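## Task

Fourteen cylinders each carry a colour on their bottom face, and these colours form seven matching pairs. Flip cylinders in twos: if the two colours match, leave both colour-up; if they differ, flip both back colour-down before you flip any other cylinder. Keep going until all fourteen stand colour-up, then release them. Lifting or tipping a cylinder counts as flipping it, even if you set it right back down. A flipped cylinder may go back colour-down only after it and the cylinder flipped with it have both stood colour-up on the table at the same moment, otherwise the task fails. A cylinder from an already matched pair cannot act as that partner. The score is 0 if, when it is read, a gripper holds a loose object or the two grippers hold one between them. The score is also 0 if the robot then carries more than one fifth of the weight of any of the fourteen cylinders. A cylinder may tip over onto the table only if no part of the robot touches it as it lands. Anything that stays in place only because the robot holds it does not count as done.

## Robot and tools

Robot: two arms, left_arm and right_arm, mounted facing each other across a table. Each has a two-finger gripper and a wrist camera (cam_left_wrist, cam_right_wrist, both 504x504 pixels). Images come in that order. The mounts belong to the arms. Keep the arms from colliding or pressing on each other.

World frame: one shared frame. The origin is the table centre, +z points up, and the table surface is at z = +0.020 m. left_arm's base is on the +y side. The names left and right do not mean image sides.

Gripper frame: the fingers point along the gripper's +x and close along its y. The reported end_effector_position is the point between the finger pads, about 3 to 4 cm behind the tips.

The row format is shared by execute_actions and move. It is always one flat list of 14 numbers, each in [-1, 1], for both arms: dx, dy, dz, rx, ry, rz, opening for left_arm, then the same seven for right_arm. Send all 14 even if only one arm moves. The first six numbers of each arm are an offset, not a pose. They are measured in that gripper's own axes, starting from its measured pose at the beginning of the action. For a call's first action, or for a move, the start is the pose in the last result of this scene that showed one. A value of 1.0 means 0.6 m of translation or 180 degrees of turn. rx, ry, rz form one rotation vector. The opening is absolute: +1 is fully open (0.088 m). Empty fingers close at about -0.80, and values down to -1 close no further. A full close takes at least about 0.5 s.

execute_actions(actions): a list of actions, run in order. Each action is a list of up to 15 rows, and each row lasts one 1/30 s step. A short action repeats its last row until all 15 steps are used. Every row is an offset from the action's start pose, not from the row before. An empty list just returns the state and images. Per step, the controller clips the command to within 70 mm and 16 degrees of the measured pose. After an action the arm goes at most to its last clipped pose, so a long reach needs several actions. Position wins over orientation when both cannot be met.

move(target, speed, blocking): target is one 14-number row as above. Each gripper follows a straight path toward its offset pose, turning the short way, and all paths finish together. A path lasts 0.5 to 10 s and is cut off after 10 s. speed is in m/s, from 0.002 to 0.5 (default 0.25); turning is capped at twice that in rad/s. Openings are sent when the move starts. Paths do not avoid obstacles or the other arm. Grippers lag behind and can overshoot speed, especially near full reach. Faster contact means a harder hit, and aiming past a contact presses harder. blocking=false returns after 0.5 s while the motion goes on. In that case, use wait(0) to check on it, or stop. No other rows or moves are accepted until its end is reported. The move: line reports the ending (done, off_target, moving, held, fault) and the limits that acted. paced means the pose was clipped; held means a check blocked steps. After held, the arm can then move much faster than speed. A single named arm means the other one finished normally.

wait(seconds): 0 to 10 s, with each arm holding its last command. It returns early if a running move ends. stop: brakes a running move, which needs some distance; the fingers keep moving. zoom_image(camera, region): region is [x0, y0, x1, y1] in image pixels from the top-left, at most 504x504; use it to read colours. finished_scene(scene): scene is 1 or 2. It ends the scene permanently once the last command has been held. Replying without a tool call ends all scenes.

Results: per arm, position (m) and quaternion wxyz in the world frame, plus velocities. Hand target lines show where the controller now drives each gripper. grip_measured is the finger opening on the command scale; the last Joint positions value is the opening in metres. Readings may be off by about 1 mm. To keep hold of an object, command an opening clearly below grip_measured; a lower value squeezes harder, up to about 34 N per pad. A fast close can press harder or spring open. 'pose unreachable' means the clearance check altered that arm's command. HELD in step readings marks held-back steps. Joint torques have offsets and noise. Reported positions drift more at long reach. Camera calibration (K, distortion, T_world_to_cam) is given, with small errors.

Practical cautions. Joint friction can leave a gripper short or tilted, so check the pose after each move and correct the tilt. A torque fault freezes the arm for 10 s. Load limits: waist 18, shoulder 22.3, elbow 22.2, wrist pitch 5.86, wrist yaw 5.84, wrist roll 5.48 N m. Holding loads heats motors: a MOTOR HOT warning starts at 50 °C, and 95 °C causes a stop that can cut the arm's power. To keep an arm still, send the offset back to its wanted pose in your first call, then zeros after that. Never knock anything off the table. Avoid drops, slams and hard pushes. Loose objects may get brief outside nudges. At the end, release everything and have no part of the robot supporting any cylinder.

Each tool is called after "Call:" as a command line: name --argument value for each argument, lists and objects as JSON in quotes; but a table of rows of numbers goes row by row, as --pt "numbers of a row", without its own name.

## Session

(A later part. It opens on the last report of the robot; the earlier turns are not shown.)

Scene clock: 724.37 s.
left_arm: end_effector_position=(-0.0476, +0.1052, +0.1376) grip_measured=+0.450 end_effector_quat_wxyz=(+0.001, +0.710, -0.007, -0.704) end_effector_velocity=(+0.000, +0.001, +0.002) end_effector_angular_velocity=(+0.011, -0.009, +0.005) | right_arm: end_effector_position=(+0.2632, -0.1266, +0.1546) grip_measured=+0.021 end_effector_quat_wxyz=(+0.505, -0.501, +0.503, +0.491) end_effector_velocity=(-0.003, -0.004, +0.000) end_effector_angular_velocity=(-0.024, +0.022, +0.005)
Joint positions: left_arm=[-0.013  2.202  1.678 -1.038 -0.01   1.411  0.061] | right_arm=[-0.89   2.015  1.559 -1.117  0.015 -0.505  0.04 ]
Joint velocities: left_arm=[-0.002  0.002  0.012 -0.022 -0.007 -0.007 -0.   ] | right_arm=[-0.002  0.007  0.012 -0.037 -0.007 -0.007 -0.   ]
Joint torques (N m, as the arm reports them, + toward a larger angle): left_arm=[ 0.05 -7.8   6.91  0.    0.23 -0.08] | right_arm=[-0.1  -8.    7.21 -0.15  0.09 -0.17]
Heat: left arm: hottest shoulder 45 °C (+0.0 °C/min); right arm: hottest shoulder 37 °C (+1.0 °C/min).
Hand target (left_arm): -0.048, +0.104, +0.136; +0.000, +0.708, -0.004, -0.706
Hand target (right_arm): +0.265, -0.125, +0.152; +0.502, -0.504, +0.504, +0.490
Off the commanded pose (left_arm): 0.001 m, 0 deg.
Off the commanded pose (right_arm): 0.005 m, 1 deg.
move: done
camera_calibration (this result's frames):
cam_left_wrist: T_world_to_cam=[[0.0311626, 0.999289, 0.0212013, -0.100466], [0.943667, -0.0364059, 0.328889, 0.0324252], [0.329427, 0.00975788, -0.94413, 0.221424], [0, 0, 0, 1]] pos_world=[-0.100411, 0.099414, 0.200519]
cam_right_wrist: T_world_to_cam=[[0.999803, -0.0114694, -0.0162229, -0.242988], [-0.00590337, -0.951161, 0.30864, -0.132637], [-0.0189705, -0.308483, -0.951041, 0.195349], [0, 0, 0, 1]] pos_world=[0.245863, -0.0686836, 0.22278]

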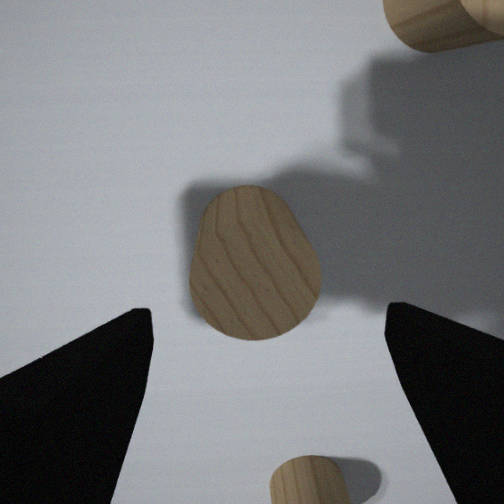

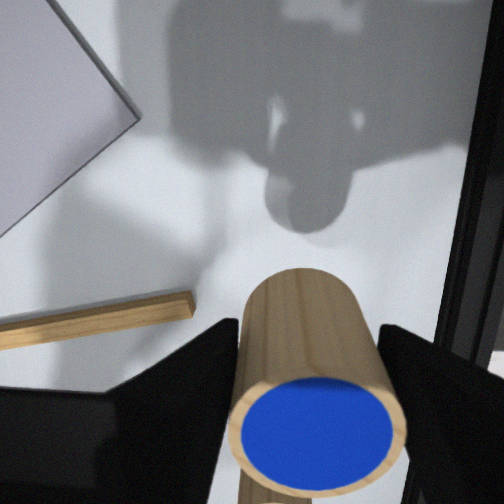

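Call:
move --target '[0.116,0.001,0.002,0,0,0,0.45,0.1277,-0.006,0.006,0,0,0,-0.35]' --speed 0.08

Call:
execute_actions --actions '[[[0,0,0,0,0,0,-0.35,0,0,0,0,0,0,0.4]],[[0,0,0,0,0,0,-0.35,0,0,0,0,0,0,0.4]]]'

Call:
move --target '[-0.14,0,0,-0.003,0,0,-0.35,-0.12,0,0,0,0,0,0.4]' --speed 0.2

Scene clock: 728.40 s.
left_arm: end_effector_position=(-0.0482, +0.1021, +0.0726) grip_measured=+0.450 end_effector_quat_wxyz=(+0.004, +0.709, -0.011, -0.705) end_effector_velocity=(+0.003, +0.002, +0.000) end_effector_angular_velocity=(+0.003, -0.023, +0.005) | right_arm: end_effector_position=(+0.2689, -0.1196, +0.0874) grip_measured=+0.021 end_effector_quat_wxyz=(+0.514, -0.499, +0.496, +0.492) end_effector_velocity=(-0.001, -0.002, +0.000) end_effector_angular_velocity=(-0.003, +0.010, +0.005)
Joint positions: left_arm=[-0.013  2.302  1.572 -0.821 -0.009  1.411  0.061] | right_arm=[-0.893  2.113  1.426 -0.863  0.016 -0.505  0.04 ]
Joint velocities: left_arm=[-0.002 -0.002 -0.002 -0.007 -0.022 -0.007 -0.   ] | right_arm=[-0.002 -0.002 -0.002 -0.007 -0.007 -0.007 -0.   ]
Joint torques (N m, as the arm reports them, + toward a larger angle): left_arm=[ 0.08 -8.22  4.92  0.43  0.04  0.03] | right_arm=[-0.2  -8.08  3.65  0.59 -0.03 -0.19]
Heat: left arm: hottest shoulder 45 °C (+1.0 °C/min); right arm: hottest shoulder 37 °C (+1.0 °C/min).
Hand target (left_arm): -0.048, +0.104, +0.068; +0.001, +0.710, -0.008, -0.704
Hand target (right_arm): +0.268, -0.124, +0.078; +0.505, -0.501, +0.503, +0.490
Off the commanded pose (left_arm): 0.005 m, 1 deg.
Off the commanded pose (right_arm): 0.010 m, 1 deg.
move: off_target (right_arm)
camera_calibration (this result's frames):
cam_left_wrist: T_world_to_cam=[[0.0312017, 0.999448, 0.0114314, -0.0952925], [0.944338, -0.0332248, 0.327294, 0.0540698], [0.327493, 0.000582995, -0.944853, 0.161166], [0, 0, 0, 1]] pos_world=[-0.100868, 0.0969423, 0.135671]
cam_right_wrist: T_world_to_cam=[[0.999888, -0.0143283, -0.00438163, -0.251076], [-0.0124423, -0.956952, 0.28998, -0.10252], [-0.00834792, -0.289893, -0.957023, 0.13357], [0, 0, 0, 1]] pos_world=[0.250887, -0.0629832, 0.156459]

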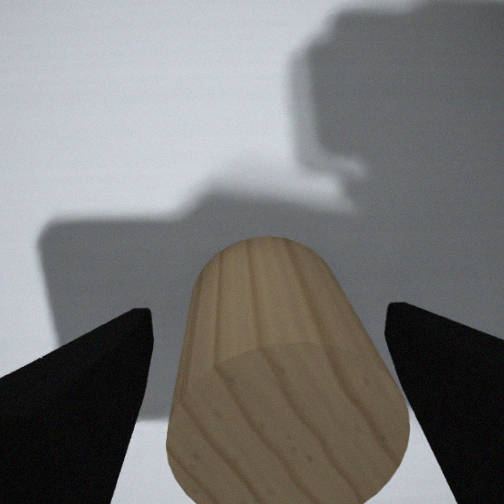

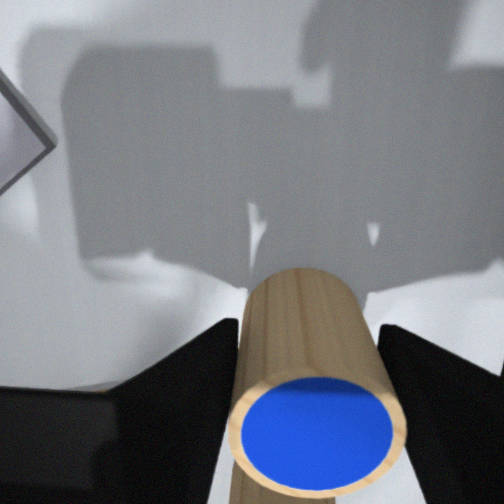

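Scene clock: 729.40 s.
left_arm: end_effector_position=(-0.0482, +0.1019, +0.0726) grip_measured=+0.034 end_effector_quat_wxyz=(+0.004, +0.709, -0.011, -0.705) end_effector_velocity=(+0.002, -0.001, +0.000) end_effector_angular_velocity=(-0.008, -0.006, +0.010) | right_arm: end_effector_position=(+0.2689, -0.1194, +0.0874) grip_measured=+0.400 end_effector_quat_wxyz=(+0.514, -0.498, +0.496, +0.492) end_effector_velocity=(-0.001, -0.002, +0.000) end_effector_angular_velocity=(-0.003, +0.010, +0.005)
Joint positions: left_arm=[-0.013  2.302  1.572 -0.82  -0.009  1.411  0.041] | right_arm=[-0.893  2.113  1.426 -0.862  0.016 -0.505  0.059]
Joint velocities: left_arm=[ 0.002 -0.002 -0.002  0.007 -0.007 -0.007 -0.   ] | right_arm=[-0.002 -0.002 -0.002 -0.007 -0.007 -0.007 -0.   ]
Joint torques (N m, as the arm reports them, + toward a larger angle): left_arm=[-0.01 -8.85  5.37  0.24  0.03  0.01] | right_arm=[ 0.12 -9.85  5.1   0.13 -0.03 -0.01]
Heat: left arm: hottest shoulder 45 °C (+1.0 °C/min); right arm: hottest shoulder 37 °C (+1.0 °C/min).
Hand target (left_arm): -0.048, +0.102, +0.073; +0.004, +0.709, -0.011, -0.705
Hand target (right_arm): +0.269, -0.119, +0.087; +0.514, -0.498, +0.496, +0.492
Off the commanded pose (left_arm): 0.000 m, 0 deg.
Off the commanded pose (right_arm): 0.000 m, 0 deg.
Step readings (end_effector_position; steps 1 to 15: 1st action; 16 to 30: 2nd action):
0: left_arm (-0.0482, +0.1021, +0.0726) | right_arm (+0.2689, -0.1196, +0.0874)
1: left_arm (-0.0482, +0.1021, +0.0726) | right_arm (+0.2689, -0.1196, +0.0874)
2: left_arm (-0.0482, +0.1021, +0.0726) | right_arm (+0.2688, -0.1196, +0.0874)
4: left_arm (-0.0482, +0.1020, +0.0726) | right_arm (+0.2689, -0.1194, +0.0874)
8: left_arm (-0.0482, +0.1019, +0.0726) | right_arm (+0.2689, -0.1194, +0.0874)
15: left_arm (-0.0482, +0.1019, +0.0726) | right_arm (+0.2689, -0.1194, +0.0874)
16: left_arm (-0.0482, +0.1019, +0.0726) | right_arm (+0.2689, -0.1194, +0.0874)
17: left_arm (-0.0482, +0.1019, +0.0726) | right_arm (+0.2689, -0.1194, +0.0874)
19: left_arm (-0.0482, +0.1019, +0.0726) | right_arm (+0.2689, -0.1194, +0.0874)
23: left_arm (-0.0482, +0.1019, +0.0726) | right_arm (+0.2689, -0.1194, +0.0874)
30: end_effector_position above
camera_calibration (this result's frames):
cam_left_wrist: T_world_to_cam=[[0.0312031, 0.999456, 0.0106758, -0.0950736], [0.94438, -0.0329787, 0.327197, 0.0540737], [0.327371, -0.000127577, -0.944896, 0.161248], [0, 0, 0, 1]] pos_world=[-0.100888, 0.0968257, 0.135685]
cam_right_wrist: T_world_to_cam=[[0.999883, -0.0146974, -0.00434621, -0.251153], [-0.0128131, -0.957196, 0.289156, -0.102213], [-0.00841002, -0.289066, -0.957272, 0.133761], [0, 0, 0, 1]] pos_world=[0.250938, -0.0628632, 0.156509]

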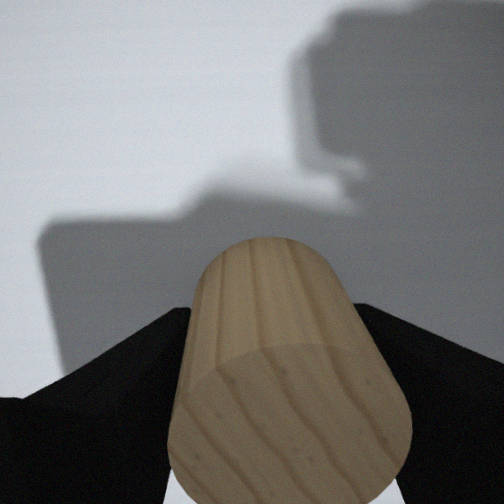

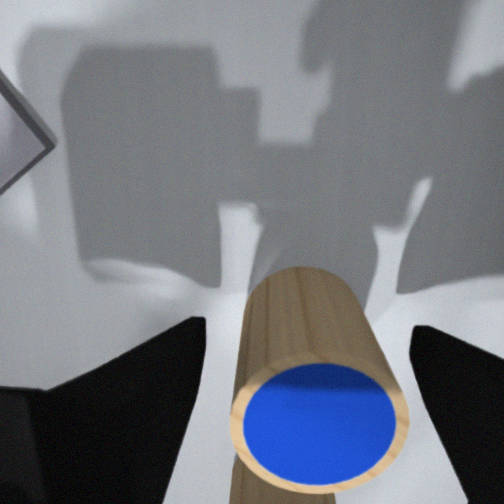

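Scene clock: 730.30 s.
left_arm: end_effector_position=(-0.0479, +0.1059, +0.1500) grip_measured=+0.034 end_effector_quat_wxyz=(+0.001, +0.710, -0.003, -0.704) end_effector_velocity=(-0.002, +0.003, +0.005) end_effector_angular_velocity=(+0.008, +0.006, +0.020) | right_arm: end_effector_position=(+0.2669, -0.1228, +0.1545) grip_measured=+0.400 end_effector_quat_wxyz=(+0.509, -0.500, +0.500, +0.490) end_effector_velocity=(-0.001, -0.001, +0.004) end_effector_angular_velocity=(-0.003, +0.010, +0.005)
Joint positions: left_arm=[-0.013  2.191  1.711 -1.087 -0.009  1.402  0.041] | right_arm=[-0.893  2.026  1.575 -1.111  0.016 -0.505  0.059]
Joint velocities: left_arm=[-0.002 -0.007  0.007 -0.022  0.007 -0.022 -0.   ] | right_arm=[-0.002 -0.002  0.012 -0.022 -0.007 -0.007 -0.   ]
Joint torques (N m, as the arm reports them, + toward a larger angle): left_arm=[-0.22 -9.55  6.85  0.    0.06 -0.1 ] | right_arm=[  0.35 -10.18   6.81  -0.1   -0.02   0.06]
Heat: left arm: hottest shoulder 45 °C (+1.0 °C/min); right arm: hottest shoulder 37 °C (+1.0 °C/min).
Hand target (left_arm): -0.049, +0.103, +0.157; +0.008, +0.709, -0.008, -0.705
Hand target (right_arm): +0.267, -0.120, +0.159; +0.514, -0.498, +0.496, +0.492
Off the commanded pose (left_arm): 0.007 m, 1 deg.
Off the commanded pose (right_arm): 0.006 m, 1 deg.
move: done
camera_calibration (this result's frames):
cam_left_wrist: T_world_to_cam=[[0.0231495, 0.999382, 0.0264679, -0.102632], [0.943787, -0.0305787, 0.329138, 0.0279717], [0.329744, 0.0173607, -0.943911, 0.232377], [0, 0, 0, 1]] pos_world=[-0.100648, 0.0993896, 0.212853]
cam_right_wrist: T_world_to_cam=[[0.999832, -0.0147853, -0.0108636, -0.247929], [-0.0108418, -0.953791, 0.300276, -0.126724], [-0.0148013, -0.300108, -0.95379, 0.196792], [0, 0, 0, 1]] pos_world=[0.249426, -0.065475, 0.223057]

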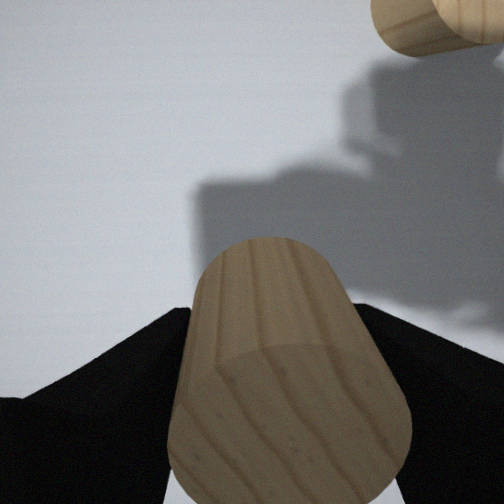

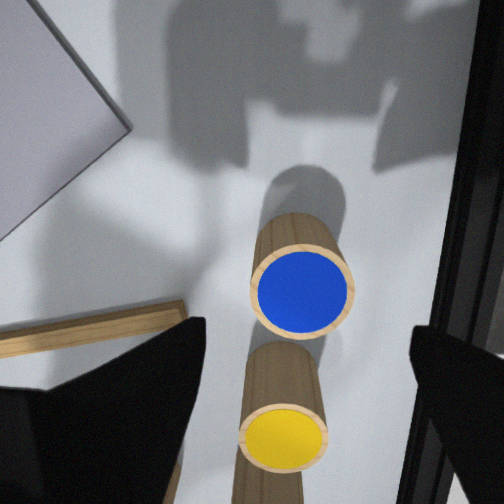

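Call:
move --target '[-0.137,0.105,-0.05,0,0,0.501,-0.35,-0.1225,0.475,0.006,0,-0.495,0,0.7]' --speed 0.4

Scene clock: 734.50 s.
left_arm: end_effector_position=(-0.0194, +0.0443, +0.2358) grip_measured=+0.033 end_effector_quat_wxyz=(+0.499, +0.498, -0.507, -0.496) end_effector_velocity=(+0.000, +0.001, -0.007) end_effector_angular_velocity=(+0.022, +0.019, +0.005) | right_arm: end_effector_position=(-0.0192, -0.1144, +0.2308) grip_measured=+0.700 end_effector_quat_wxyz=(+0.711, +0.005, +0.004, +0.703) end_effector_velocity=(-0.002, -0.000, +0.001) end_effector_angular_velocity=(+0.015, +0.000, +0.010)
Joint positions: left_arm=[ 0.033  2.013  0.727  1.297 -0.118  1.582  0.041] | right_arm=[0.088 1.582 0.27  1.312 0.468 0.012 0.073]
Joint velocities: left_arm=[-0.002  0.007 -0.007 -0.007 -0.007 -0.022  0.001] | right_arm=[ 0.002  0.017 -0.002  0.037 -0.007 -0.007  0.   ]
Joint torques (N m, as the arm reports them, + toward a larger angle): left_arm=[ 0.2  -6.2   4.81  2.11  0.18  0.08] | right_arm=[ 0.14 -4.05  2.75  1.89  0.14 -0.18]
Heat: left arm: hottest shoulder 46 °C (+2.0 °C/min); right arm: hottest shoulder 38 °C (+2.0 °C/min).
Hand target (left_arm): -0.019, +0.044, +0.234; +0.497, +0.499, -0.508, -0.496
Hand target (right_arm): -0.019, -0.117, +0.224; +0.712, -0.006, +0.005, +0.703
Off the commanded pose (left_arm): 0.003 m, 0 deg.
Off the commanded pose (right_arm): 0.008 m, 2 deg.
move: done
camera_calibration (this result's frames):
cam_left_wrist: T_world_to_cam=[[0.0316962, 0.021075, -0.999275, 0.24142], [0.947887, 0.316481, 0.0367408, 0.0245902], [0.317026, -0.948365, -0.00994549, 0.127347], [0, 0, 0, 1]] pos_world=[-0.071333, 0.107901, 0.241609]
cam_right_wrist: T_world_to_cam=[[0.999823, 0.0172949, -0.00746085, 0.0420033], [-0.00192887, -0.30001, -0.953934, 0.219694], [-0.0187365, 0.953779, -0.299924, 0.260363], [0, 0, 0, 1]] pos_world=[-0.0366938, -0.183145, 0.287976]

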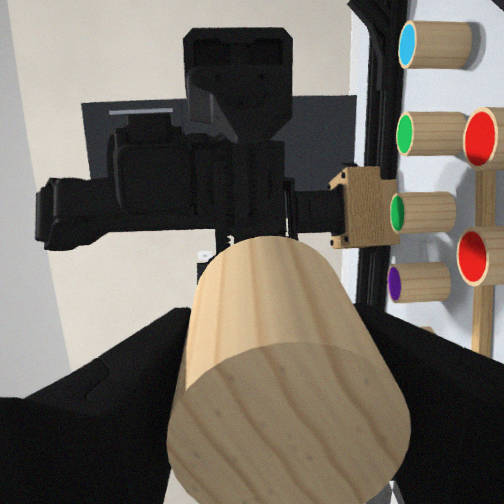

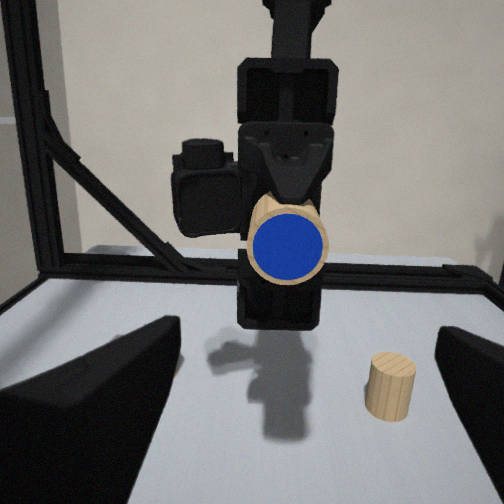

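Call:
move --target '[0,0,0,0,0,0,-0.35,0.194,0.002,0.004,-0.004,0,0.003,0.7]' --speed 0.12

Scene clock: 737.03 s.
left_arm: end_effector_position=(-0.0194, +0.0443, +0.2357) grip_measured=+0.033 end_effector_quat_wxyz=(+0.499, +0.498, -0.507, -0.496) end_effector_velocity=(+0.002, +0.003, -0.006) end_effector_angular_velocity=(+0.027, +0.004, +0.019) | right_arm: end_effector_position=(-0.0192, -0.0012, +0.2360) grip_measured=+0.700 end_effector_quat_wxyz=(+0.708, +0.005, +0.000, +0.706) end_effector_velocity=(-0.003, +0.002, +0.002) end_effector_angular_velocity=(+0.002, -0.007, +0.019)
Joint positions: left_arm=[ 0.033  2.014  0.727  1.298 -0.118  1.582  0.041] | right_arm=[-0.074  1.885  0.697  1.194  0.297  0.005  0.073]
Joint velocities: left_arm=[-0.002 -0.007 -0.012 -0.022 -0.022 -0.007 -0.   ] | right_arm=[-0.002 -0.002  0.007 -0.007 -0.022 -0.007 -0.   ]
Joint torques (N m, as the arm reports them, + toward a larger angle): left_arm=[ 0.03 -6.92  4.89  1.69 -0.01 -0.04] | right_arm=[-0.42 -6.68  5.87  1.62 -0.1  -0.17]
Heat: left arm: hottest shoulder 45 °C (+1.0 °C/min); right arm: hottest shoulder 38 °C (+2.0 °C/min).
Hand target (left_arm): -0.019, +0.044, +0.236; +0.499, +0.498, -0.507, -0.496
Hand target (right_arm): -0.019, +0.002, +0.233; +0.708, -0.000, -0.001, +0.706
Off the commanded pose (left_arm): 0.000 m, 0 deg.
Off the commanded pose (right_arm): 0.004 m, 1 deg.
move: done
camera_calibration (this result's frames):
cam_left_wrist: T_world_to_cam=[[0.0316962, 0.021075, -0.999275, 0.241238], [0.947887, 0.316481, 0.0367408, 0.0246036], [0.317026, -0.948365, -0.00994549, 0.127331], [0, 0, 0, 1]] pos_world=[-0.0713349, 0.107885, 0.241426]
cam_right_wrist: T_world_to_cam=[[0.999658, 0.0260701, -0.00187215, 0.0387734], [0.00587956, -0.294087, -0.955761, 0.259248], [-0.0254674, 0.955423, -0.29414, 0.152415], [0, 0, 0, 1]] pos_world=[-0.0364028, -0.0703904, 0.292683]

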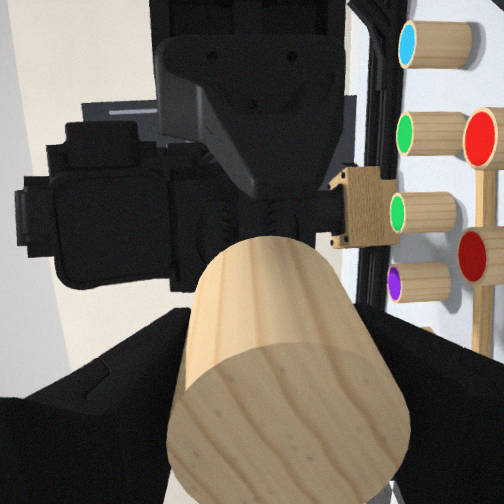

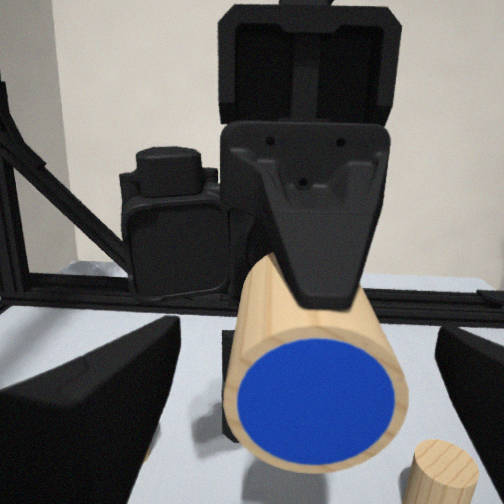

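Call:
execute_actions --actions '[[[0,0,0,0,0,0,-0.35,0,0,0,0,0,0,-0.35]],[[0,0,0,0,0,0,-0.35,0,0,0,0,0,0,-0.35]],[[0,0,0,0,0,0,0.6,0,0,0,0,0,0,-0.35]]]'

Call:
move --target '[-0.08,0,0,0,0,0,0.6,-0.15,0,0,-0.003,0,0,-0.35]' --speed 0.2

Call:
move --target '[-0.141,-0.158,0.205,0,0,-0.497,0.45,0.117,0.068,-0.138,0,0.506,0,-0.35]' --speed 0.4

Scene clock: 742.03 s.
left_arm: end_effector_position=(-0.0190, +0.0443, +0.2357) grip_measured=+0.592 end_effector_quat_wxyz=(+0.499, +0.499, -0.506, -0.496) end_effector_velocity=(+0.000, +0.001, -0.001) end_effector_angular_velocity=(+0.007, -0.008, +0.005) | right_arm: end_effector_position=(-0.0196, -0.0009, +0.2359) grip_measured=+0.025 end_effector_quat_wxyz=(+0.708, +0.005, +0.000, +0.707) end_effector_velocity=(+0.000, -0.000, -0.001) end_effector_angular_velocity=(-0.007, +0.020, +0.005)
Joint positions: left_arm=[ 0.034  2.014  0.727  1.298 -0.119  1.582  0.068] | right_arm=[-0.074  1.885  0.699  1.193  0.296  0.005  0.04 ]
Joint velocities: left_arm=[-0.002 -0.002 -0.002 -0.007 -0.007  0.007  0.004] | right_arm=[-0.002 -0.002 -0.002 -0.007 -0.007  0.022  0.   ]
Joint torques (N m, as the arm reports them, + toward a larger angle): left_arm=[-0.1  -6.82  4.87  1.71  0.01 -0.03] | right_arm=[ 0.01 -7.91  4.86  1.82  0.    0.01]
Heat: left arm: hottest shoulder 45 °C (+1.0 °C/min); right arm: hottest shoulder 38 °C (+1.0 °C/min).
Hand target (left_arm): -0.019, +0.044, +0.236; +0.499, +0.499, -0.506, -0.496
Hand target (right_arm): -0.020, -0.001, +0.236; +0.708, +0.005, +0.000, +0.707
Off the commanded pose (left_arm): 0.000 m, 0 deg.
Off the commanded pose (right_arm): 0.000 m, 0 deg.
Step readings (end_effector_position; steps 1 to 15: 1st action; 16 to 30: 2nd action; 31 to 45: 3rd action):
0: left_arm (-0.0194, +0.0443, +0.2357) | right_arm (-0.0194, -0.0009, +0.2359)
1: left_arm (-0.0194, +0.0443, +0.2357) | right_arm (-0.0194, -0.0009, +0.2359)
2: left_arm (-0.0194, +0.0443, +0.2357) | right_arm (-0.0194, -0.0009, +0.2359)
4: left_arm (-0.0194, +0.0443, +0.2357) | right_arm (-0.0194, -0.0009, +0.2359)
8: left_arm (-0.0190, +0.0443, +0.2357) | right_arm (-0.0196, -0.0009, +0.2359)
15: left_arm (-0.0190, +0.0443, +0.2357) | right_arm (-0.0196, -0.0009, +0.2359)
16: left_arm (-0.0190, +0.0443, +0.2357) | right_arm (-0.0196, -0.0009, +0.2359)
17: left_arm (-0.0190, +0.0443, +0.2357) | right_arm (-0.0196, -0.0009, +0.2359)
19: left_arm (-0.0190, +0.0443, +0.2357) | right_arm (-0.0196, -0.0009, +0.2359)
23: left_arm (-0.0190, +0.0443, +0.2357) | right_arm (-0.0196, -0.0009, +0.2359)
30: left_arm (-0.0190, +0.0443, +0.2357) | right_arm (-0.0196, -0.0009, +0.2359)
31: left_arm (-0.0190, +0.0443, +0.2357) | right_arm (-0.0196, -0.0009, +0.2359)
32: left_arm (-0.0190, +0.0443, +0.2357) | right_arm (-0.0196, -0.0009, +0.2359)
34: left_arm (-0.0190, +0.0443, +0.2357) | right_arm (-0.0196, -0.0009, +0.2359)
38: left_arm (-0.0190, +0.0443, +0.2357) | right_arm (-0.0196, -0.0009, +0.2359)
45: end_effector_position above
camera_calibration (this result's frames):
cam_left_wrist: T_world_to_cam=[[0.0316678, 0.0211118, -0.999275, 0.241223], [0.947524, 0.317565, 0.036737, 0.0241615], [0.318111, -0.948001, -0.00994733, 0.127173], [0, 0, 0, 1]] pos_world=[-0.0709877, 0.107794, 0.241426]
cam_right_wrist: T_world_to_cam=[[0.999618, 0.0275924, -0.00138257, 0.039076], [0.00680524, -0.294425, -0.95565, 0.259226], [-0.0267758, 0.955276, -0.2945, 0.152224], [0, 0, 0, 1]] pos_world=[-0.0367493, -0.0701719, 0.292613]

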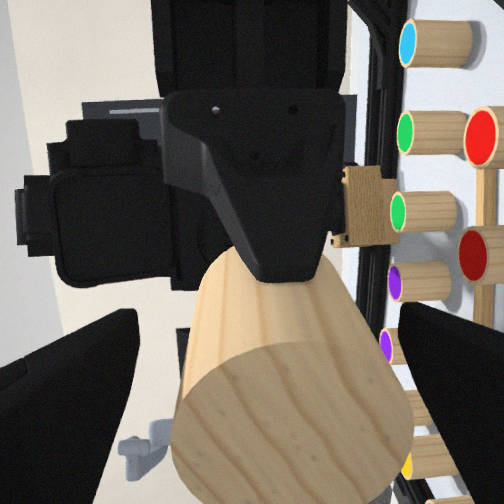

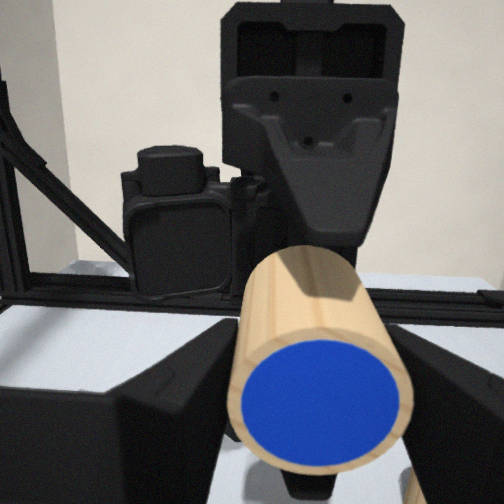

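Scene clock: 743.00 s.
left_arm: end_effector_position=(-0.0191, +0.0906, +0.2313) grip_measured=+0.600 end_effector_quat_wxyz=(+0.495, +0.501, -0.505, -0.499) end_effector_velocity=(+0.000, +0.002, +0.000) end_effector_angular_velocity=(-0.002, -0.007, +0.005) | right_arm: end_effector_position=(-0.0202, -0.0880, +0.2348) grip_measured=+0.025 end_effector_quat_wxyz=(+0.707, +0.003, -0.000, +0.707) end_effector_velocity=(+0.001, -0.003, +0.002) end_effector_angular_velocity=(+0.007, -0.004, -0.005)
Joint positions: left_arm=[ 0.015  1.919  0.53   1.39  -0.134  1.582  0.068] | right_arm=[0.036 1.646 0.365 1.285 0.405 0.002 0.04 ]
Joint velocities: left_arm=[-0.002 -0.002 -0.007  0.007 -0.007  0.007 -0.   ] | right_arm=[ 0.002 -0.012 -0.012  0.007  0.007 -0.007  0.   ]
Joint torques (N m, as the arm reports them, + toward a larger angle): left_arm=[-0.35 -7.04  3.89  2.03 -0.21 -0.05] | right_arm=[ 0.2  -6.63  3.24  1.98  0.1  -0.18]
Heat: left arm: hottest shoulder 45 °C (+1.0 °C/min); right arm: hottest shoulder 38 °C (+1.0 °C/min).
Hand target (left_arm): -0.019, +0.092, +0.235; +0.499, +0.499, -0.506, -0.496
Hand target (right_arm): -0.020, -0.091, +0.235; +0.708, +0.001, -0.003, +0.707
Off the commanded pose (left_arm): 0.004 m, 1 deg.
Off the commanded pose (right_arm): 0.003 m, 0 deg.
move: done
camera_calibration (this result's frames):
cam_left_wrist: T_world_to_cam=[[0.0330359, 0.0312009, -0.998967, 0.234937], [0.948679, 0.31355, 0.0411661, 0.00911757], [0.314511, -0.949059, -0.0192412, 0.173262], [0, 0, 0, 1]] pos_world=[-0.0709039, 0.154247, 0.237653]
cam_right_wrist: T_world_to_cam=[[0.999597, 0.0283432, 0.0014571, 0.0414166], [0.00980375, -0.296663, -0.954932, 0.232208], [-0.0266335, 0.954562, -0.296821, 0.235494], [0, 0, 0, 1]] pos_world=[-0.0374043, -0.15708, 0.291583]

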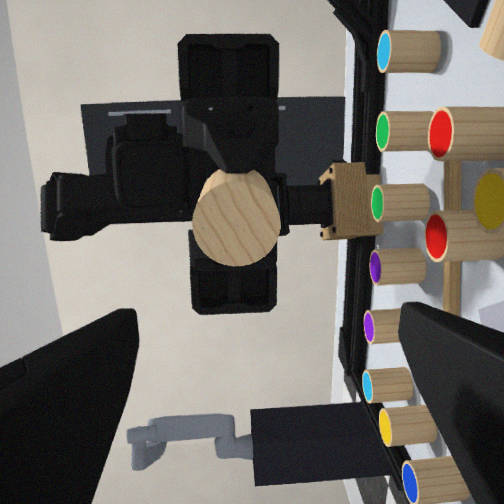

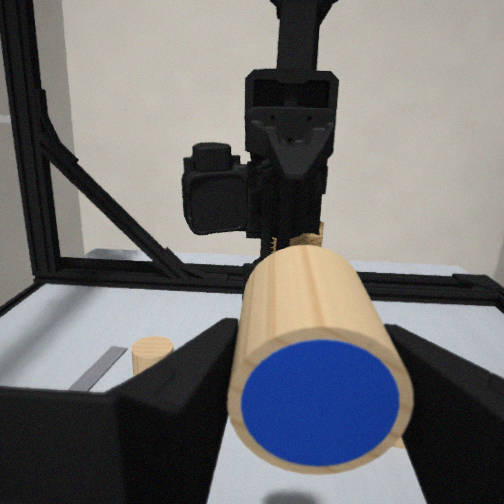

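Scene clock: 745.67 s.
left_arm: end_effector_position=(-0.1385, +0.1759, +0.1350) grip_measured=+0.450 end_effector_quat_wxyz=(+0.003, +0.710, -0.005, -0.704) end_effector_velocity=(+0.001, +0.001, -0.002) end_effector_angular_velocity=(+0.008, -0.012, +0.020) | right_arm: end_effector_position=(-0.0609, -0.0183, +0.1564) grip_measured=+0.024 end_effector_quat_wxyz=(+0.503, -0.500, +0.501, +0.495) end_effector_velocity=(-0.001, -0.005, -0.001) end_effector_angular_velocity=(-0.037, +0.012, +0.005)
Joint positions: left_arm=[-0.285  2.057  1.438 -0.945 -0.013  1.131  0.061] | right_arm=[-0.071  2.347  2.1   -1.328  0.005  0.306  0.04 ]
Joint velocities: left_arm=[-0.002  0.007  0.002 -0.007 -0.007 -0.022 -0.   ] | right_arm=[-0.002  0.012  0.017 -0.037 -0.022 -0.007 -0.   ]
Joint torques (N m, as the arm reports them, + toward a larger angle): left_arm=[-0.32 -7.03  6.71  0.06  0.25 -0.08] | right_arm=[ -0.19 -10.05   7.34  -0.13  -0.09  -0.09]
Heat: left arm: hottest shoulder 45 °C (+2.0 °C/min); right arm: hottest shoulder 38 °C (+1.0 °C/min).
Hand target (left_arm): -0.141, +0.175, +0.134; +0.002, +0.709, -0.003, -0.706
Hand target (right_arm): -0.061, -0.017, +0.151; +0.500, -0.503, +0.504, +0.493
Off the commanded pose (left_arm): 0.002 m, 0 deg.
Off the commanded pose (right_arm): 0.004 m, 1 deg.
move: done
camera_calibration (this result's frames):
cam_left_wrist: T_world_to_cam=[[0.0231219, 0.999513, 0.0209746, -0.169355], [0.943439, -0.028756, 0.330297, 0.120049], [0.330739, 0.0121511, -0.943644, 0.247891], [0, 0, 0, 1]] pos_world=[-0.19133, 0.169712, 0.197821]
cam_right_wrist: T_world_to_cam=[[0.99974, -0.00335524, -0.0225628, 0.0834441], [0.00366158, -0.952692, 0.303914, -0.030859], [-0.0225151, -0.303917, -0.952432, 0.224405], [0, 0, 0, 1]] pos_world=[-0.0782569, 0.0390814, 0.224992]

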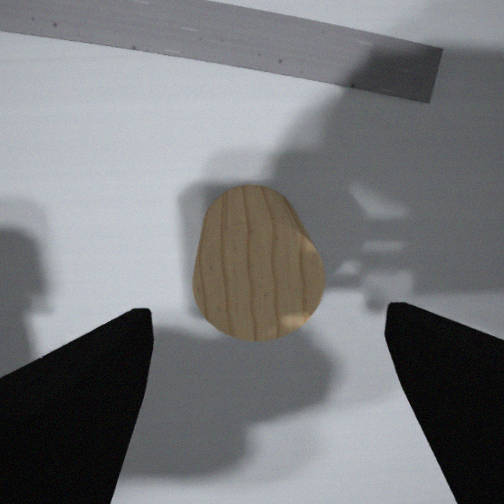

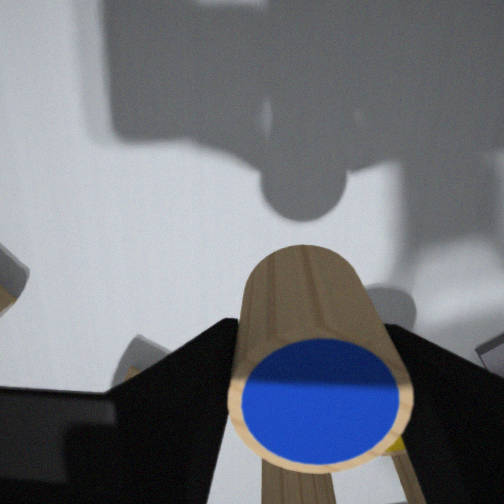

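Descend: right to .080.

Call:
move --target '[0.115,0,0.003,0,0,0,0.45,0.127,0,0,0,0.003,0,-0.35]' --speed 0.08

Scene clock: 748.00 s.
left_arm: end_effector_position=(-0.1398, +0.1732, +0.0702) grip_measured=+0.450 end_effector_quat_wxyz=(+0.007, +0.709, -0.008, -0.705) end_effector_velocity=(-0.001, +0.002, +0.002) end_effector_angular_velocity=(+0.005, +0.006, +0.019) | right_arm: end_effector_position=(-0.0620, -0.0149, +0.0911) grip_measured=+0.024 end_effector_quat_wxyz=(+0.505, -0.495, +0.499, +0.501) end_effector_velocity=(+0.002, +0.002, +0.000) end_effector_angular_velocity=(+0.009, -0.005, -0.010)
Joint positions: left_arm=[-0.285  2.175  1.338 -0.717 -0.013  1.131  0.061] | right_arm=[-0.071  2.386  1.906 -1.079  0.005  0.306  0.04 ]
Joint velocities: left_arm=[-0.002 -0.007 -0.002 -0.007  0.007 -0.022 -0.   ] | right_arm=[-0.002 -0.002 -0.002  0.007  0.007  0.007 -0.   ]
Joint torques (N m, as the arm reports them, + toward a larger angle): left_arm=[-0.13 -7.15  4.68  0.49  0.02  0.02] | right_arm=[ -0.07 -10.07   3.98   0.38  -0.08  -0.06]
Heat: left arm: hottest shoulder 45 °C (+2.0 °C/min); right arm: hottest shoulder 38 °C (+2.0 °C/min).
Hand target (left_arm): -0.139, +0.175, +0.066; +0.004, +0.710, -0.005, -0.704
Hand target (right_arm): -0.060, -0.019, +0.080; +0.500, -0.503, +0.504, +0.493
Off the commanded pose (left_arm): 0.005 m, 1 deg.
Off the commanded pose (right_arm): 0.012 m, 1 deg.
move: off_target (right_arm)
camera_calibration (this result's frames):
cam_left_wrist: T_world_to_cam=[[0.023202, 0.999658, 0.012069, -0.16464], [0.944944, -0.0258705, 0.326208, 0.14263], [0.326409, 0.00383583, -0.945221, 0.188203], [0, 0, 0, 1]] pos_world=[-0.192389, 0.167552, 0.133354]
cam_right_wrist: T_world_to_cam=[[0.999606, -0.00295206, -0.0279005, 0.0835845], [0.00522979, -0.957414, 0.288672, -0.00628848], [-0.0275645, -0.288704, -0.957022, 0.163518], [0, 0, 0, 1]] pos_world=[-0.0790115, 0.0414344, 0.160638]

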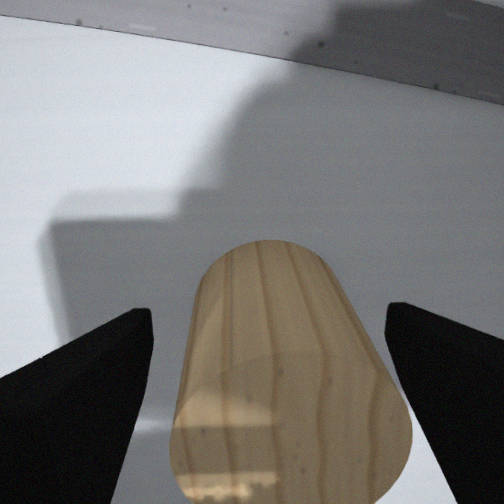

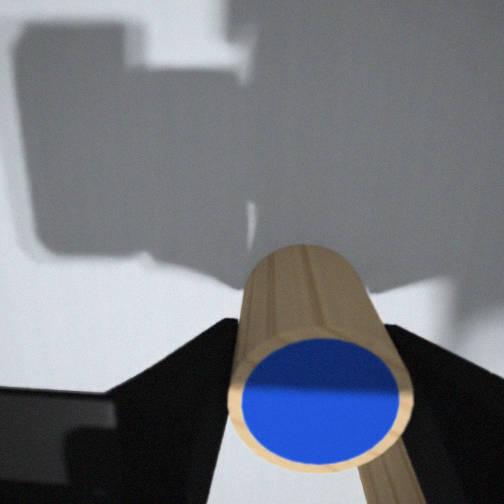

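Call:
move --target '[0,0,0,0,0,0,0.45,0.023,-0.002,-0.005,0,0.006,0,-0.35]' --speed 0.03

Call:
execute_actions --actions '[[[0,0,0,0,0,0,0.45,0,0,0,0,0,0,0.4]],[[0,0,0,0,0,0,-0.35,0,0,0,0,0,0,0.4]],[[0,0,0,0,0,0,-0.35,0,0,0,0,0,0,0.4]]]'

Call:
move --target '[-0.14,0,0,0,0,0,-0.35,-0.12,0,0,0,0,0,0.4]' --speed 0.2

Scene clock: 751.03 s.
left_arm: end_effector_position=(-0.1399, +0.1731, +0.0701) grip_measured=+0.450 end_effector_quat_wxyz=(+0.007, +0.709, -0.008, -0.705) end_effector_velocity=(+0.001, +0.002, -0.001) end_effector_angular_velocity=(+0.008, -0.012, +0.005) | right_arm: end_effector_position=(-0.0623, -0.0137, +0.0896) grip_measured=+0.024 end_effector_quat_wxyz=(+0.506, -0.492, +0.498, +0.503) end_effector_velocity=(-0.002, +0.000, +0.000) end_effector_angular_velocity=(+0.001, +0.023, +0.005)
Joint positions: left_arm=[-0.285  2.176  1.338 -0.716 -0.013  1.131  0.061] | right_arm=[-0.071  2.387  1.901 -1.067  0.003  0.306  0.04 ]
Joint velocities: left_arm=[-0.002  0.002 -0.002 -0.007 -0.007 -0.007  0.   ] | right_arm=[-0.002 -0.002 -0.002  0.007 -0.022 -0.007 -0.   ]
Joint torques (N m, as the arm reports them, + toward a larger angle): left_arm=[-0.15 -7.93  5.26  0.19  0.06 -0.01] | right_arm=[ -0.11 -10.     3.58   0.96  -0.12  -0.09]
Heat: left arm: hottest shoulder 45 °C (+2.0 °C/min); right arm: hottest shoulder 39 °C (+3.0 °C/min).
Hand target (left_arm): -0.140, +0.173, +0.070; +0.007, +0.709, -0.008, -0.705
Hand target (right_arm): -0.061, -0.018, +0.077; +0.501, -0.500, +0.503, +0.496
Off the commanded pose (left_arm): 0.000 m, 0 deg.
Off the commanded pose (right_arm): 0.013 m, 1 deg.
move: off_target (right_arm)
camera_calibration (this result's frames):
cam_left_wrist: T_world_to_cam=[[0.023204, 0.999662, 0.0117205, -0.164513], [0.944997, -0.025758, 0.326063, 0.142715], [0.326254, 0.00350986, -0.945275, 0.18813], [0, 0, 0, 1]] pos_world=[-0.192427, 0.167473, 0.133229]
cam_right_wrist: T_world_to_cam=[[0.99949, -0.00350736, -0.0317536, 0.0841737], [0.00562179, -0.959134, 0.282895, -0.00421438], [-0.0314482, -0.282929, -0.958625, 0.162442], [0, 0, 0, 1]] pos_world=[-0.0789986, 0.0422126, 0.159586]

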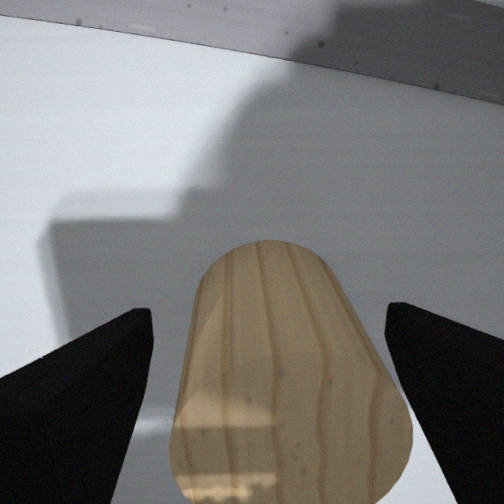

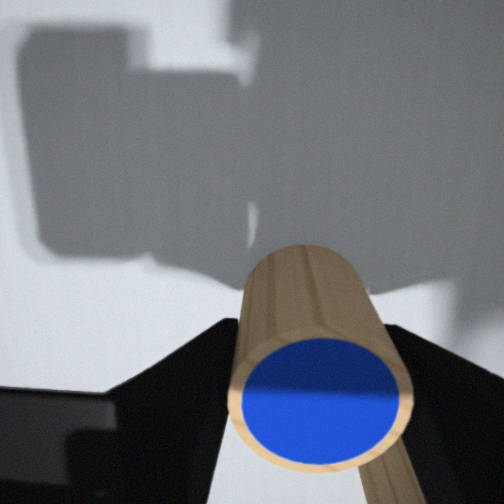

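Scene clock: 752.53 s.
left_arm: end_effector_position=(-0.1398, +0.1733, +0.0700) grip_measured=+0.034 end_effector_quat_wxyz=(+0.006, +0.709, -0.008, -0.705) end_effector_velocity=(+0.003, +0.000, +0.002) end_effector_angular_velocity=(-0.007, -0.020, +0.020) | right_arm: end_effector_position=(-0.0624, -0.0136, +0.0895) grip_measured=+0.400 end_effector_quat_wxyz=(+0.506, -0.492, +0.498, +0.503) end_effector_velocity=(+0.002, +0.000, +0.002) end_effector_angular_velocity=(-0.000, -0.008, +0.019)
Joint positions: left_arm=[-0.285  2.176  1.338 -0.717 -0.013  1.131  0.041] | right_arm=[-0.071  2.387  1.901 -1.066  0.003  0.306  0.059]
Joint velocities: left_arm=[-0.002 -0.007 -0.002 -0.007 -0.022 -0.022  0.   ] | right_arm=[-0.002 -0.002  0.002 -0.007  0.007 -0.022  0.   ]
Joint torques (N m, as the arm reports them, + toward a larger angle): left_arm=[ 0.   -8.02  5.05  0.25  0.05  0.01] | right_arm=[  0.04 -11.9    5.49   0.14   0.01  -0.02]
Heat: left arm: hottest shoulder 45 °C (+2.0 °C/min); right arm: hottest shoulder 40 °C (+4.0 °C/min).
Hand target (left_arm): -0.140, +0.173, +0.070; +0.006, +0.709, -0.008, -0.705
Hand target (right_arm): -0.062, -0.014, +0.090; +0.506, -0.492, +0.498, +0.503
Off the commanded pose (left_arm): 0.000 m, 0 deg.
Off the commanded pose (right_arm): 0.000 m, 0 deg.
Step readings (end_effector_position; steps 1 to 15: 1st action; 16 to 30: 2nd action; 31 to 45: 3rd action):
0: left_arm (-0.1399, +0.1731, +0.0701) | right_arm (-0.0623, -0.0137, +0.0896)
1: left_arm (-0.1399, +0.1731, +0.0701) | right_arm (-0.0623, -0.0138, +0.0895)
2: left_arm (-0.1399, +0.1731, +0.0701) | right_arm (-0.0623, -0.0138, +0.0895)
4: left_arm (-0.1399, +0.1731, +0.0701) | right_arm (-0.0625, -0.0132, +0.0895)
8: left_arm (-0.1399, +0.1731, +0.0701) | right_arm (-0.0625, -0.0132, +0.0898)
15: left_arm (-0.1399, +0.1731, +0.0701) | right_arm (-0.0624, -0.0134, +0.0896)
16: left_arm (-0.1399, +0.1731, +0.0701) | right_arm (-0.0624, -0.0136, +0.0895)
17: left_arm (-0.1399, +0.1731, +0.0701) | right_arm (-0.0624, -0.0136, +0.0895)
19: left_arm (-0.1398, +0.1732, +0.0701) | right_arm (-0.0624, -0.0136, +0.0895)
23: left_arm (-0.1398, +0.1732, +0.0701) | right_arm (-0.0624, -0.0136, +0.0895)
30: left_arm (-0.1398, +0.1733, +0.0700) | right_arm (-0.0624, -0.0136, +0.0895)
31: left_arm (-0.1398, +0.1733, +0.0700) | right_arm (-0.0624, -0.0136, +0.0895)
32: left_arm (-0.1398, +0.1733, +0.0700) | right_arm (-0.0624, -0.0136, +0.0895)
34: left_arm (-0.1398, +0.1733, +0.0700) | right_arm (-0.0624, -0.0136, +0.0895)
38: left_arm (-0.1398, +0.1733, +0.0700) | right_arm (-0.0624, -0.0136, +0.0895)
45: end_effector_position above
camera_calibration (this result's frames):
cam_left_wrist: T_world_to_cam=[[0.023198, 0.999649, 0.012766, -0.164785], [0.944838, -0.0260955, 0.326498, 0.142683], [0.326717, 0.00448771, -0.945112, 0.187849], [0, 0, 0, 1]] pos_world=[-0.192363, 0.167607, 0.133056]
cam_right_wrist: T_world_to_cam=[[0.999482, -0.00348411, -0.0319793, 0.0842333], [0.00568487, -0.95934, 0.282194, -0.00399355], [-0.0316622, -0.28223, -0.958824, 0.162407], [0, 0, 0, 1]] pos_world=[-0.0790248, 0.0422983, 0.15954]

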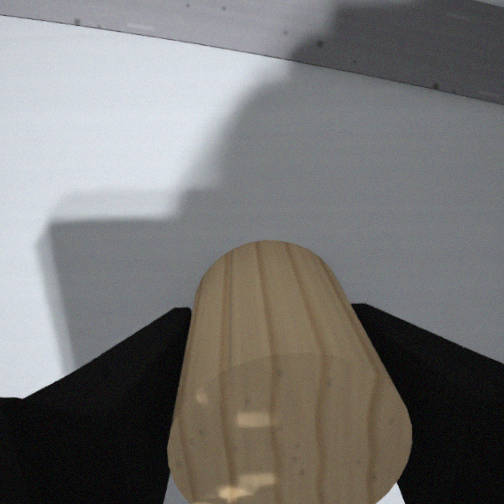

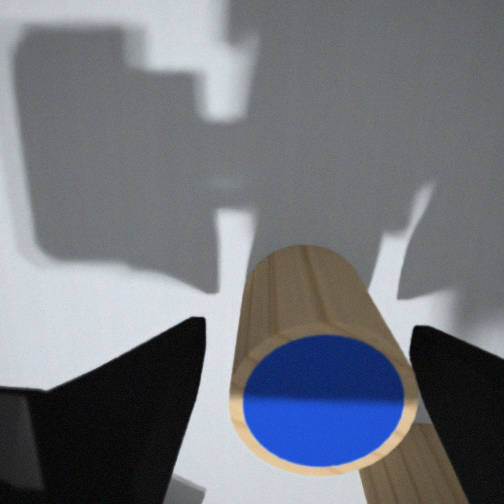

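Scene clock: 753.43 s.
left_arm: end_effector_position=(-0.1387, +0.1772, +0.1472) grip_measured=+0.034 end_effector_quat_wxyz=(+0.000, +0.712, -0.002, -0.703) end_effector_velocity=(+0.003, +0.001, +0.003) end_effector_angular_velocity=(+0.001, -0.025, +0.005) | right_arm: end_effector_position=(-0.0615, -0.0164, +0.1583) grip_measured=+0.400 end_effector_quat_wxyz=(+0.505, -0.495, +0.500, +0.501) end_effector_velocity=(-0.002, -0.003, +0.008) end_effector_angular_velocity=(-0.009, +0.005, +0.010)
Joint positions: left_arm=[-0.287  2.044  1.469 -0.999 -0.013  1.13   0.041] | right_arm=[-0.071  2.339  2.093 -1.314  0.003  0.306  0.059]
Joint velocities: left_arm=[-0.002 -0.002  0.007 -0.022 -0.022 -0.007 -0.   ] | right_arm=[ 0.002 -0.002  0.027 -0.037 -0.007 -0.007 -0.   ]
Joint torques (N m, as the arm reports them, + toward a larger angle): left_arm=[-0.19 -8.85  6.84  0.02  0.05 -0.08] | right_arm=[  0.06 -11.8    6.89  -0.06   0.01  -0.01]
Heat: left arm: hottest shoulder 45 °C (+2.0 °C/min); right arm: hottest shoulder 40 °C (+4.0 °C/min).
Hand target (left_arm): -0.141, +0.175, +0.154; +0.006, +0.709, -0.008, -0.705
Hand target (right_arm): -0.062, -0.015, +0.162; +0.506, -0.492, +0.498, +0.503
Off the commanded pose (left_arm): 0.007 m, 1 deg.
Off the commanded pose (right_arm): 0.004 m, 0 deg.
move: done
camera_calibration (this result's frames):
cam_left_wrist: T_world_to_cam=[[0.0241811, 0.999283, 0.0291333, -0.171953], [0.942273, -0.0325176, 0.333263, 0.116352], [0.333972, 0.0193929, -0.942384, 0.258415], [0, 0, 0, 1]] pos_world=[-0.191781, 0.170601, 0.20976]
cam_right_wrist: T_world_to_cam=[[0.999558, -0.00373078, -0.0294955, 0.0851494], [0.00498233, -0.957045, 0.289897, -0.0273885], [-0.02931, -0.289916, -0.956603, 0.227221], [0, 0, 0, 1]] pos_world=[-0.0783155, 0.0399806, 0.227812]

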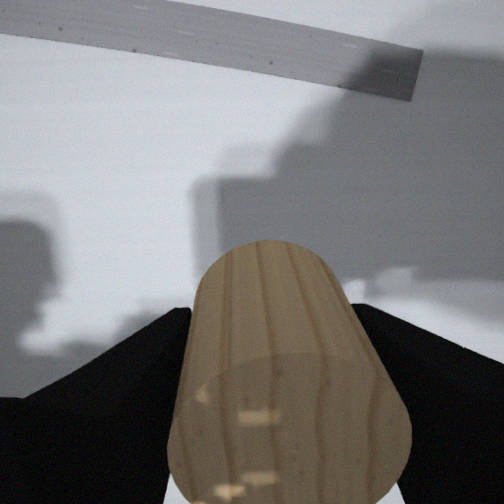

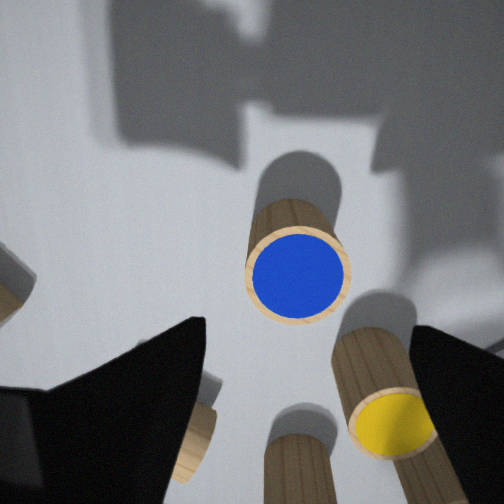

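Left: dx −.141, dy .224, dz −.201. Right: dx −.116, dy −.0725, dz −.171.

Call:
move --target '[-0.141,0.224,-0.203,0,0,0.502,-0.35,-0.116,-0.0725,-0.171,0,-0.494,0,0.7]' --speed 0.4

Scene clock: 757.90 s.
left_arm: end_effector_position=(-0.0190, +0.0457, +0.2343) grip_measured=+0.033 end_effector_quat_wxyz=(+0.495, +0.502, -0.507, -0.496) end_effector_velocity=(-0.000, +0.000, -0.005) end_effector_angular_velocity=(+0.007, +0.006, +0.005) | right_arm: end_effector_position=(-0.0180, -0.1184, +0.2339) grip_measured=+0.700 end_effector_quat_wxyz=(+0.708, +0.011, +0.006, +0.707) end_effector_velocity=(+0.000, -0.001, -0.002) end_effector_angular_velocity=(+0.002, +0.008, +0.005)
Joint positions: left_arm=[ 0.034  2.01   0.721  1.293 -0.116  1.589  0.041] | right_arm=[0.085 1.552 0.254 1.306 0.454 0.022 0.073]
Joint velocities: left_arm=[-0.002  0.012 -0.002  0.007 -0.007 -0.007 -0.   ] | right_arm=[-0.002  0.012 -0.007  0.022 -0.007  0.007 -0.   ]
Joint torques (N m, as the arm reports them, + toward a larger angle): left_arm=[ 0.11 -6.04  5.81  2.11  0.19  0.05] | right_arm=[ 0.31 -3.54  2.96  1.93  0.11 -0.24]
Heat: left arm: hottest shoulder 45 °C (+2.0 °C/min); right arm: hottest shoulder 41 °C (+5.0 °C/min).
Hand target (left_arm): -0.019, +0.043, +0.236; +0.496, +0.499, -0.511, -0.494
Hand target (right_arm): -0.018, -0.121, +0.228; +0.708, +0.001, +0.007, +0.706
Off the commanded pose (left_arm): 0.003 m, 0 deg.
Off the commanded pose (right_arm): 0.007 m, 2 deg.
move: done
camera_calibration (this result's frames):
cam_left_wrist: T_world_to_cam=[[0.0391079, 0.0281822, -0.998837, 0.239521], [0.947927, 0.315146, 0.0460065, 0.0217304], [0.316076, -0.948625, -0.01439, 0.129591], [0, 0, 0, 1]] pos_world=[-0.0709266, 0.109335, 0.240107]
cam_right_wrist: T_world_to_cam=[[0.999416, 0.0277158, -0.0199784, 0.0450344], [-0.0109598, -0.293776, -0.955812, 0.222482], [-0.0323602, 0.955472, -0.293301, 0.263556], [0, 0, 0, 1]] pos_world=[-0.034041, -0.187709, 0.290852]

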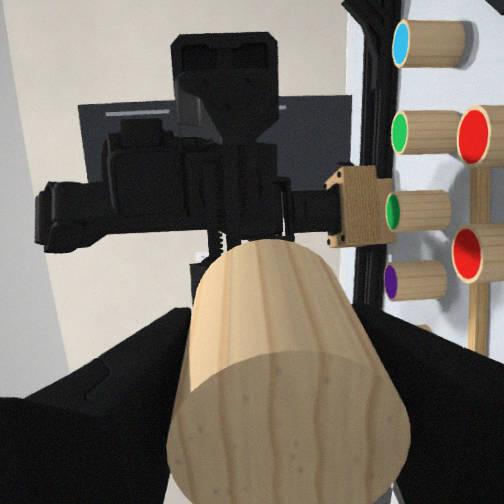

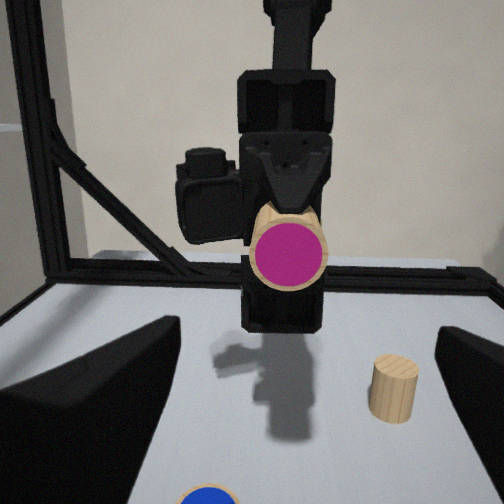

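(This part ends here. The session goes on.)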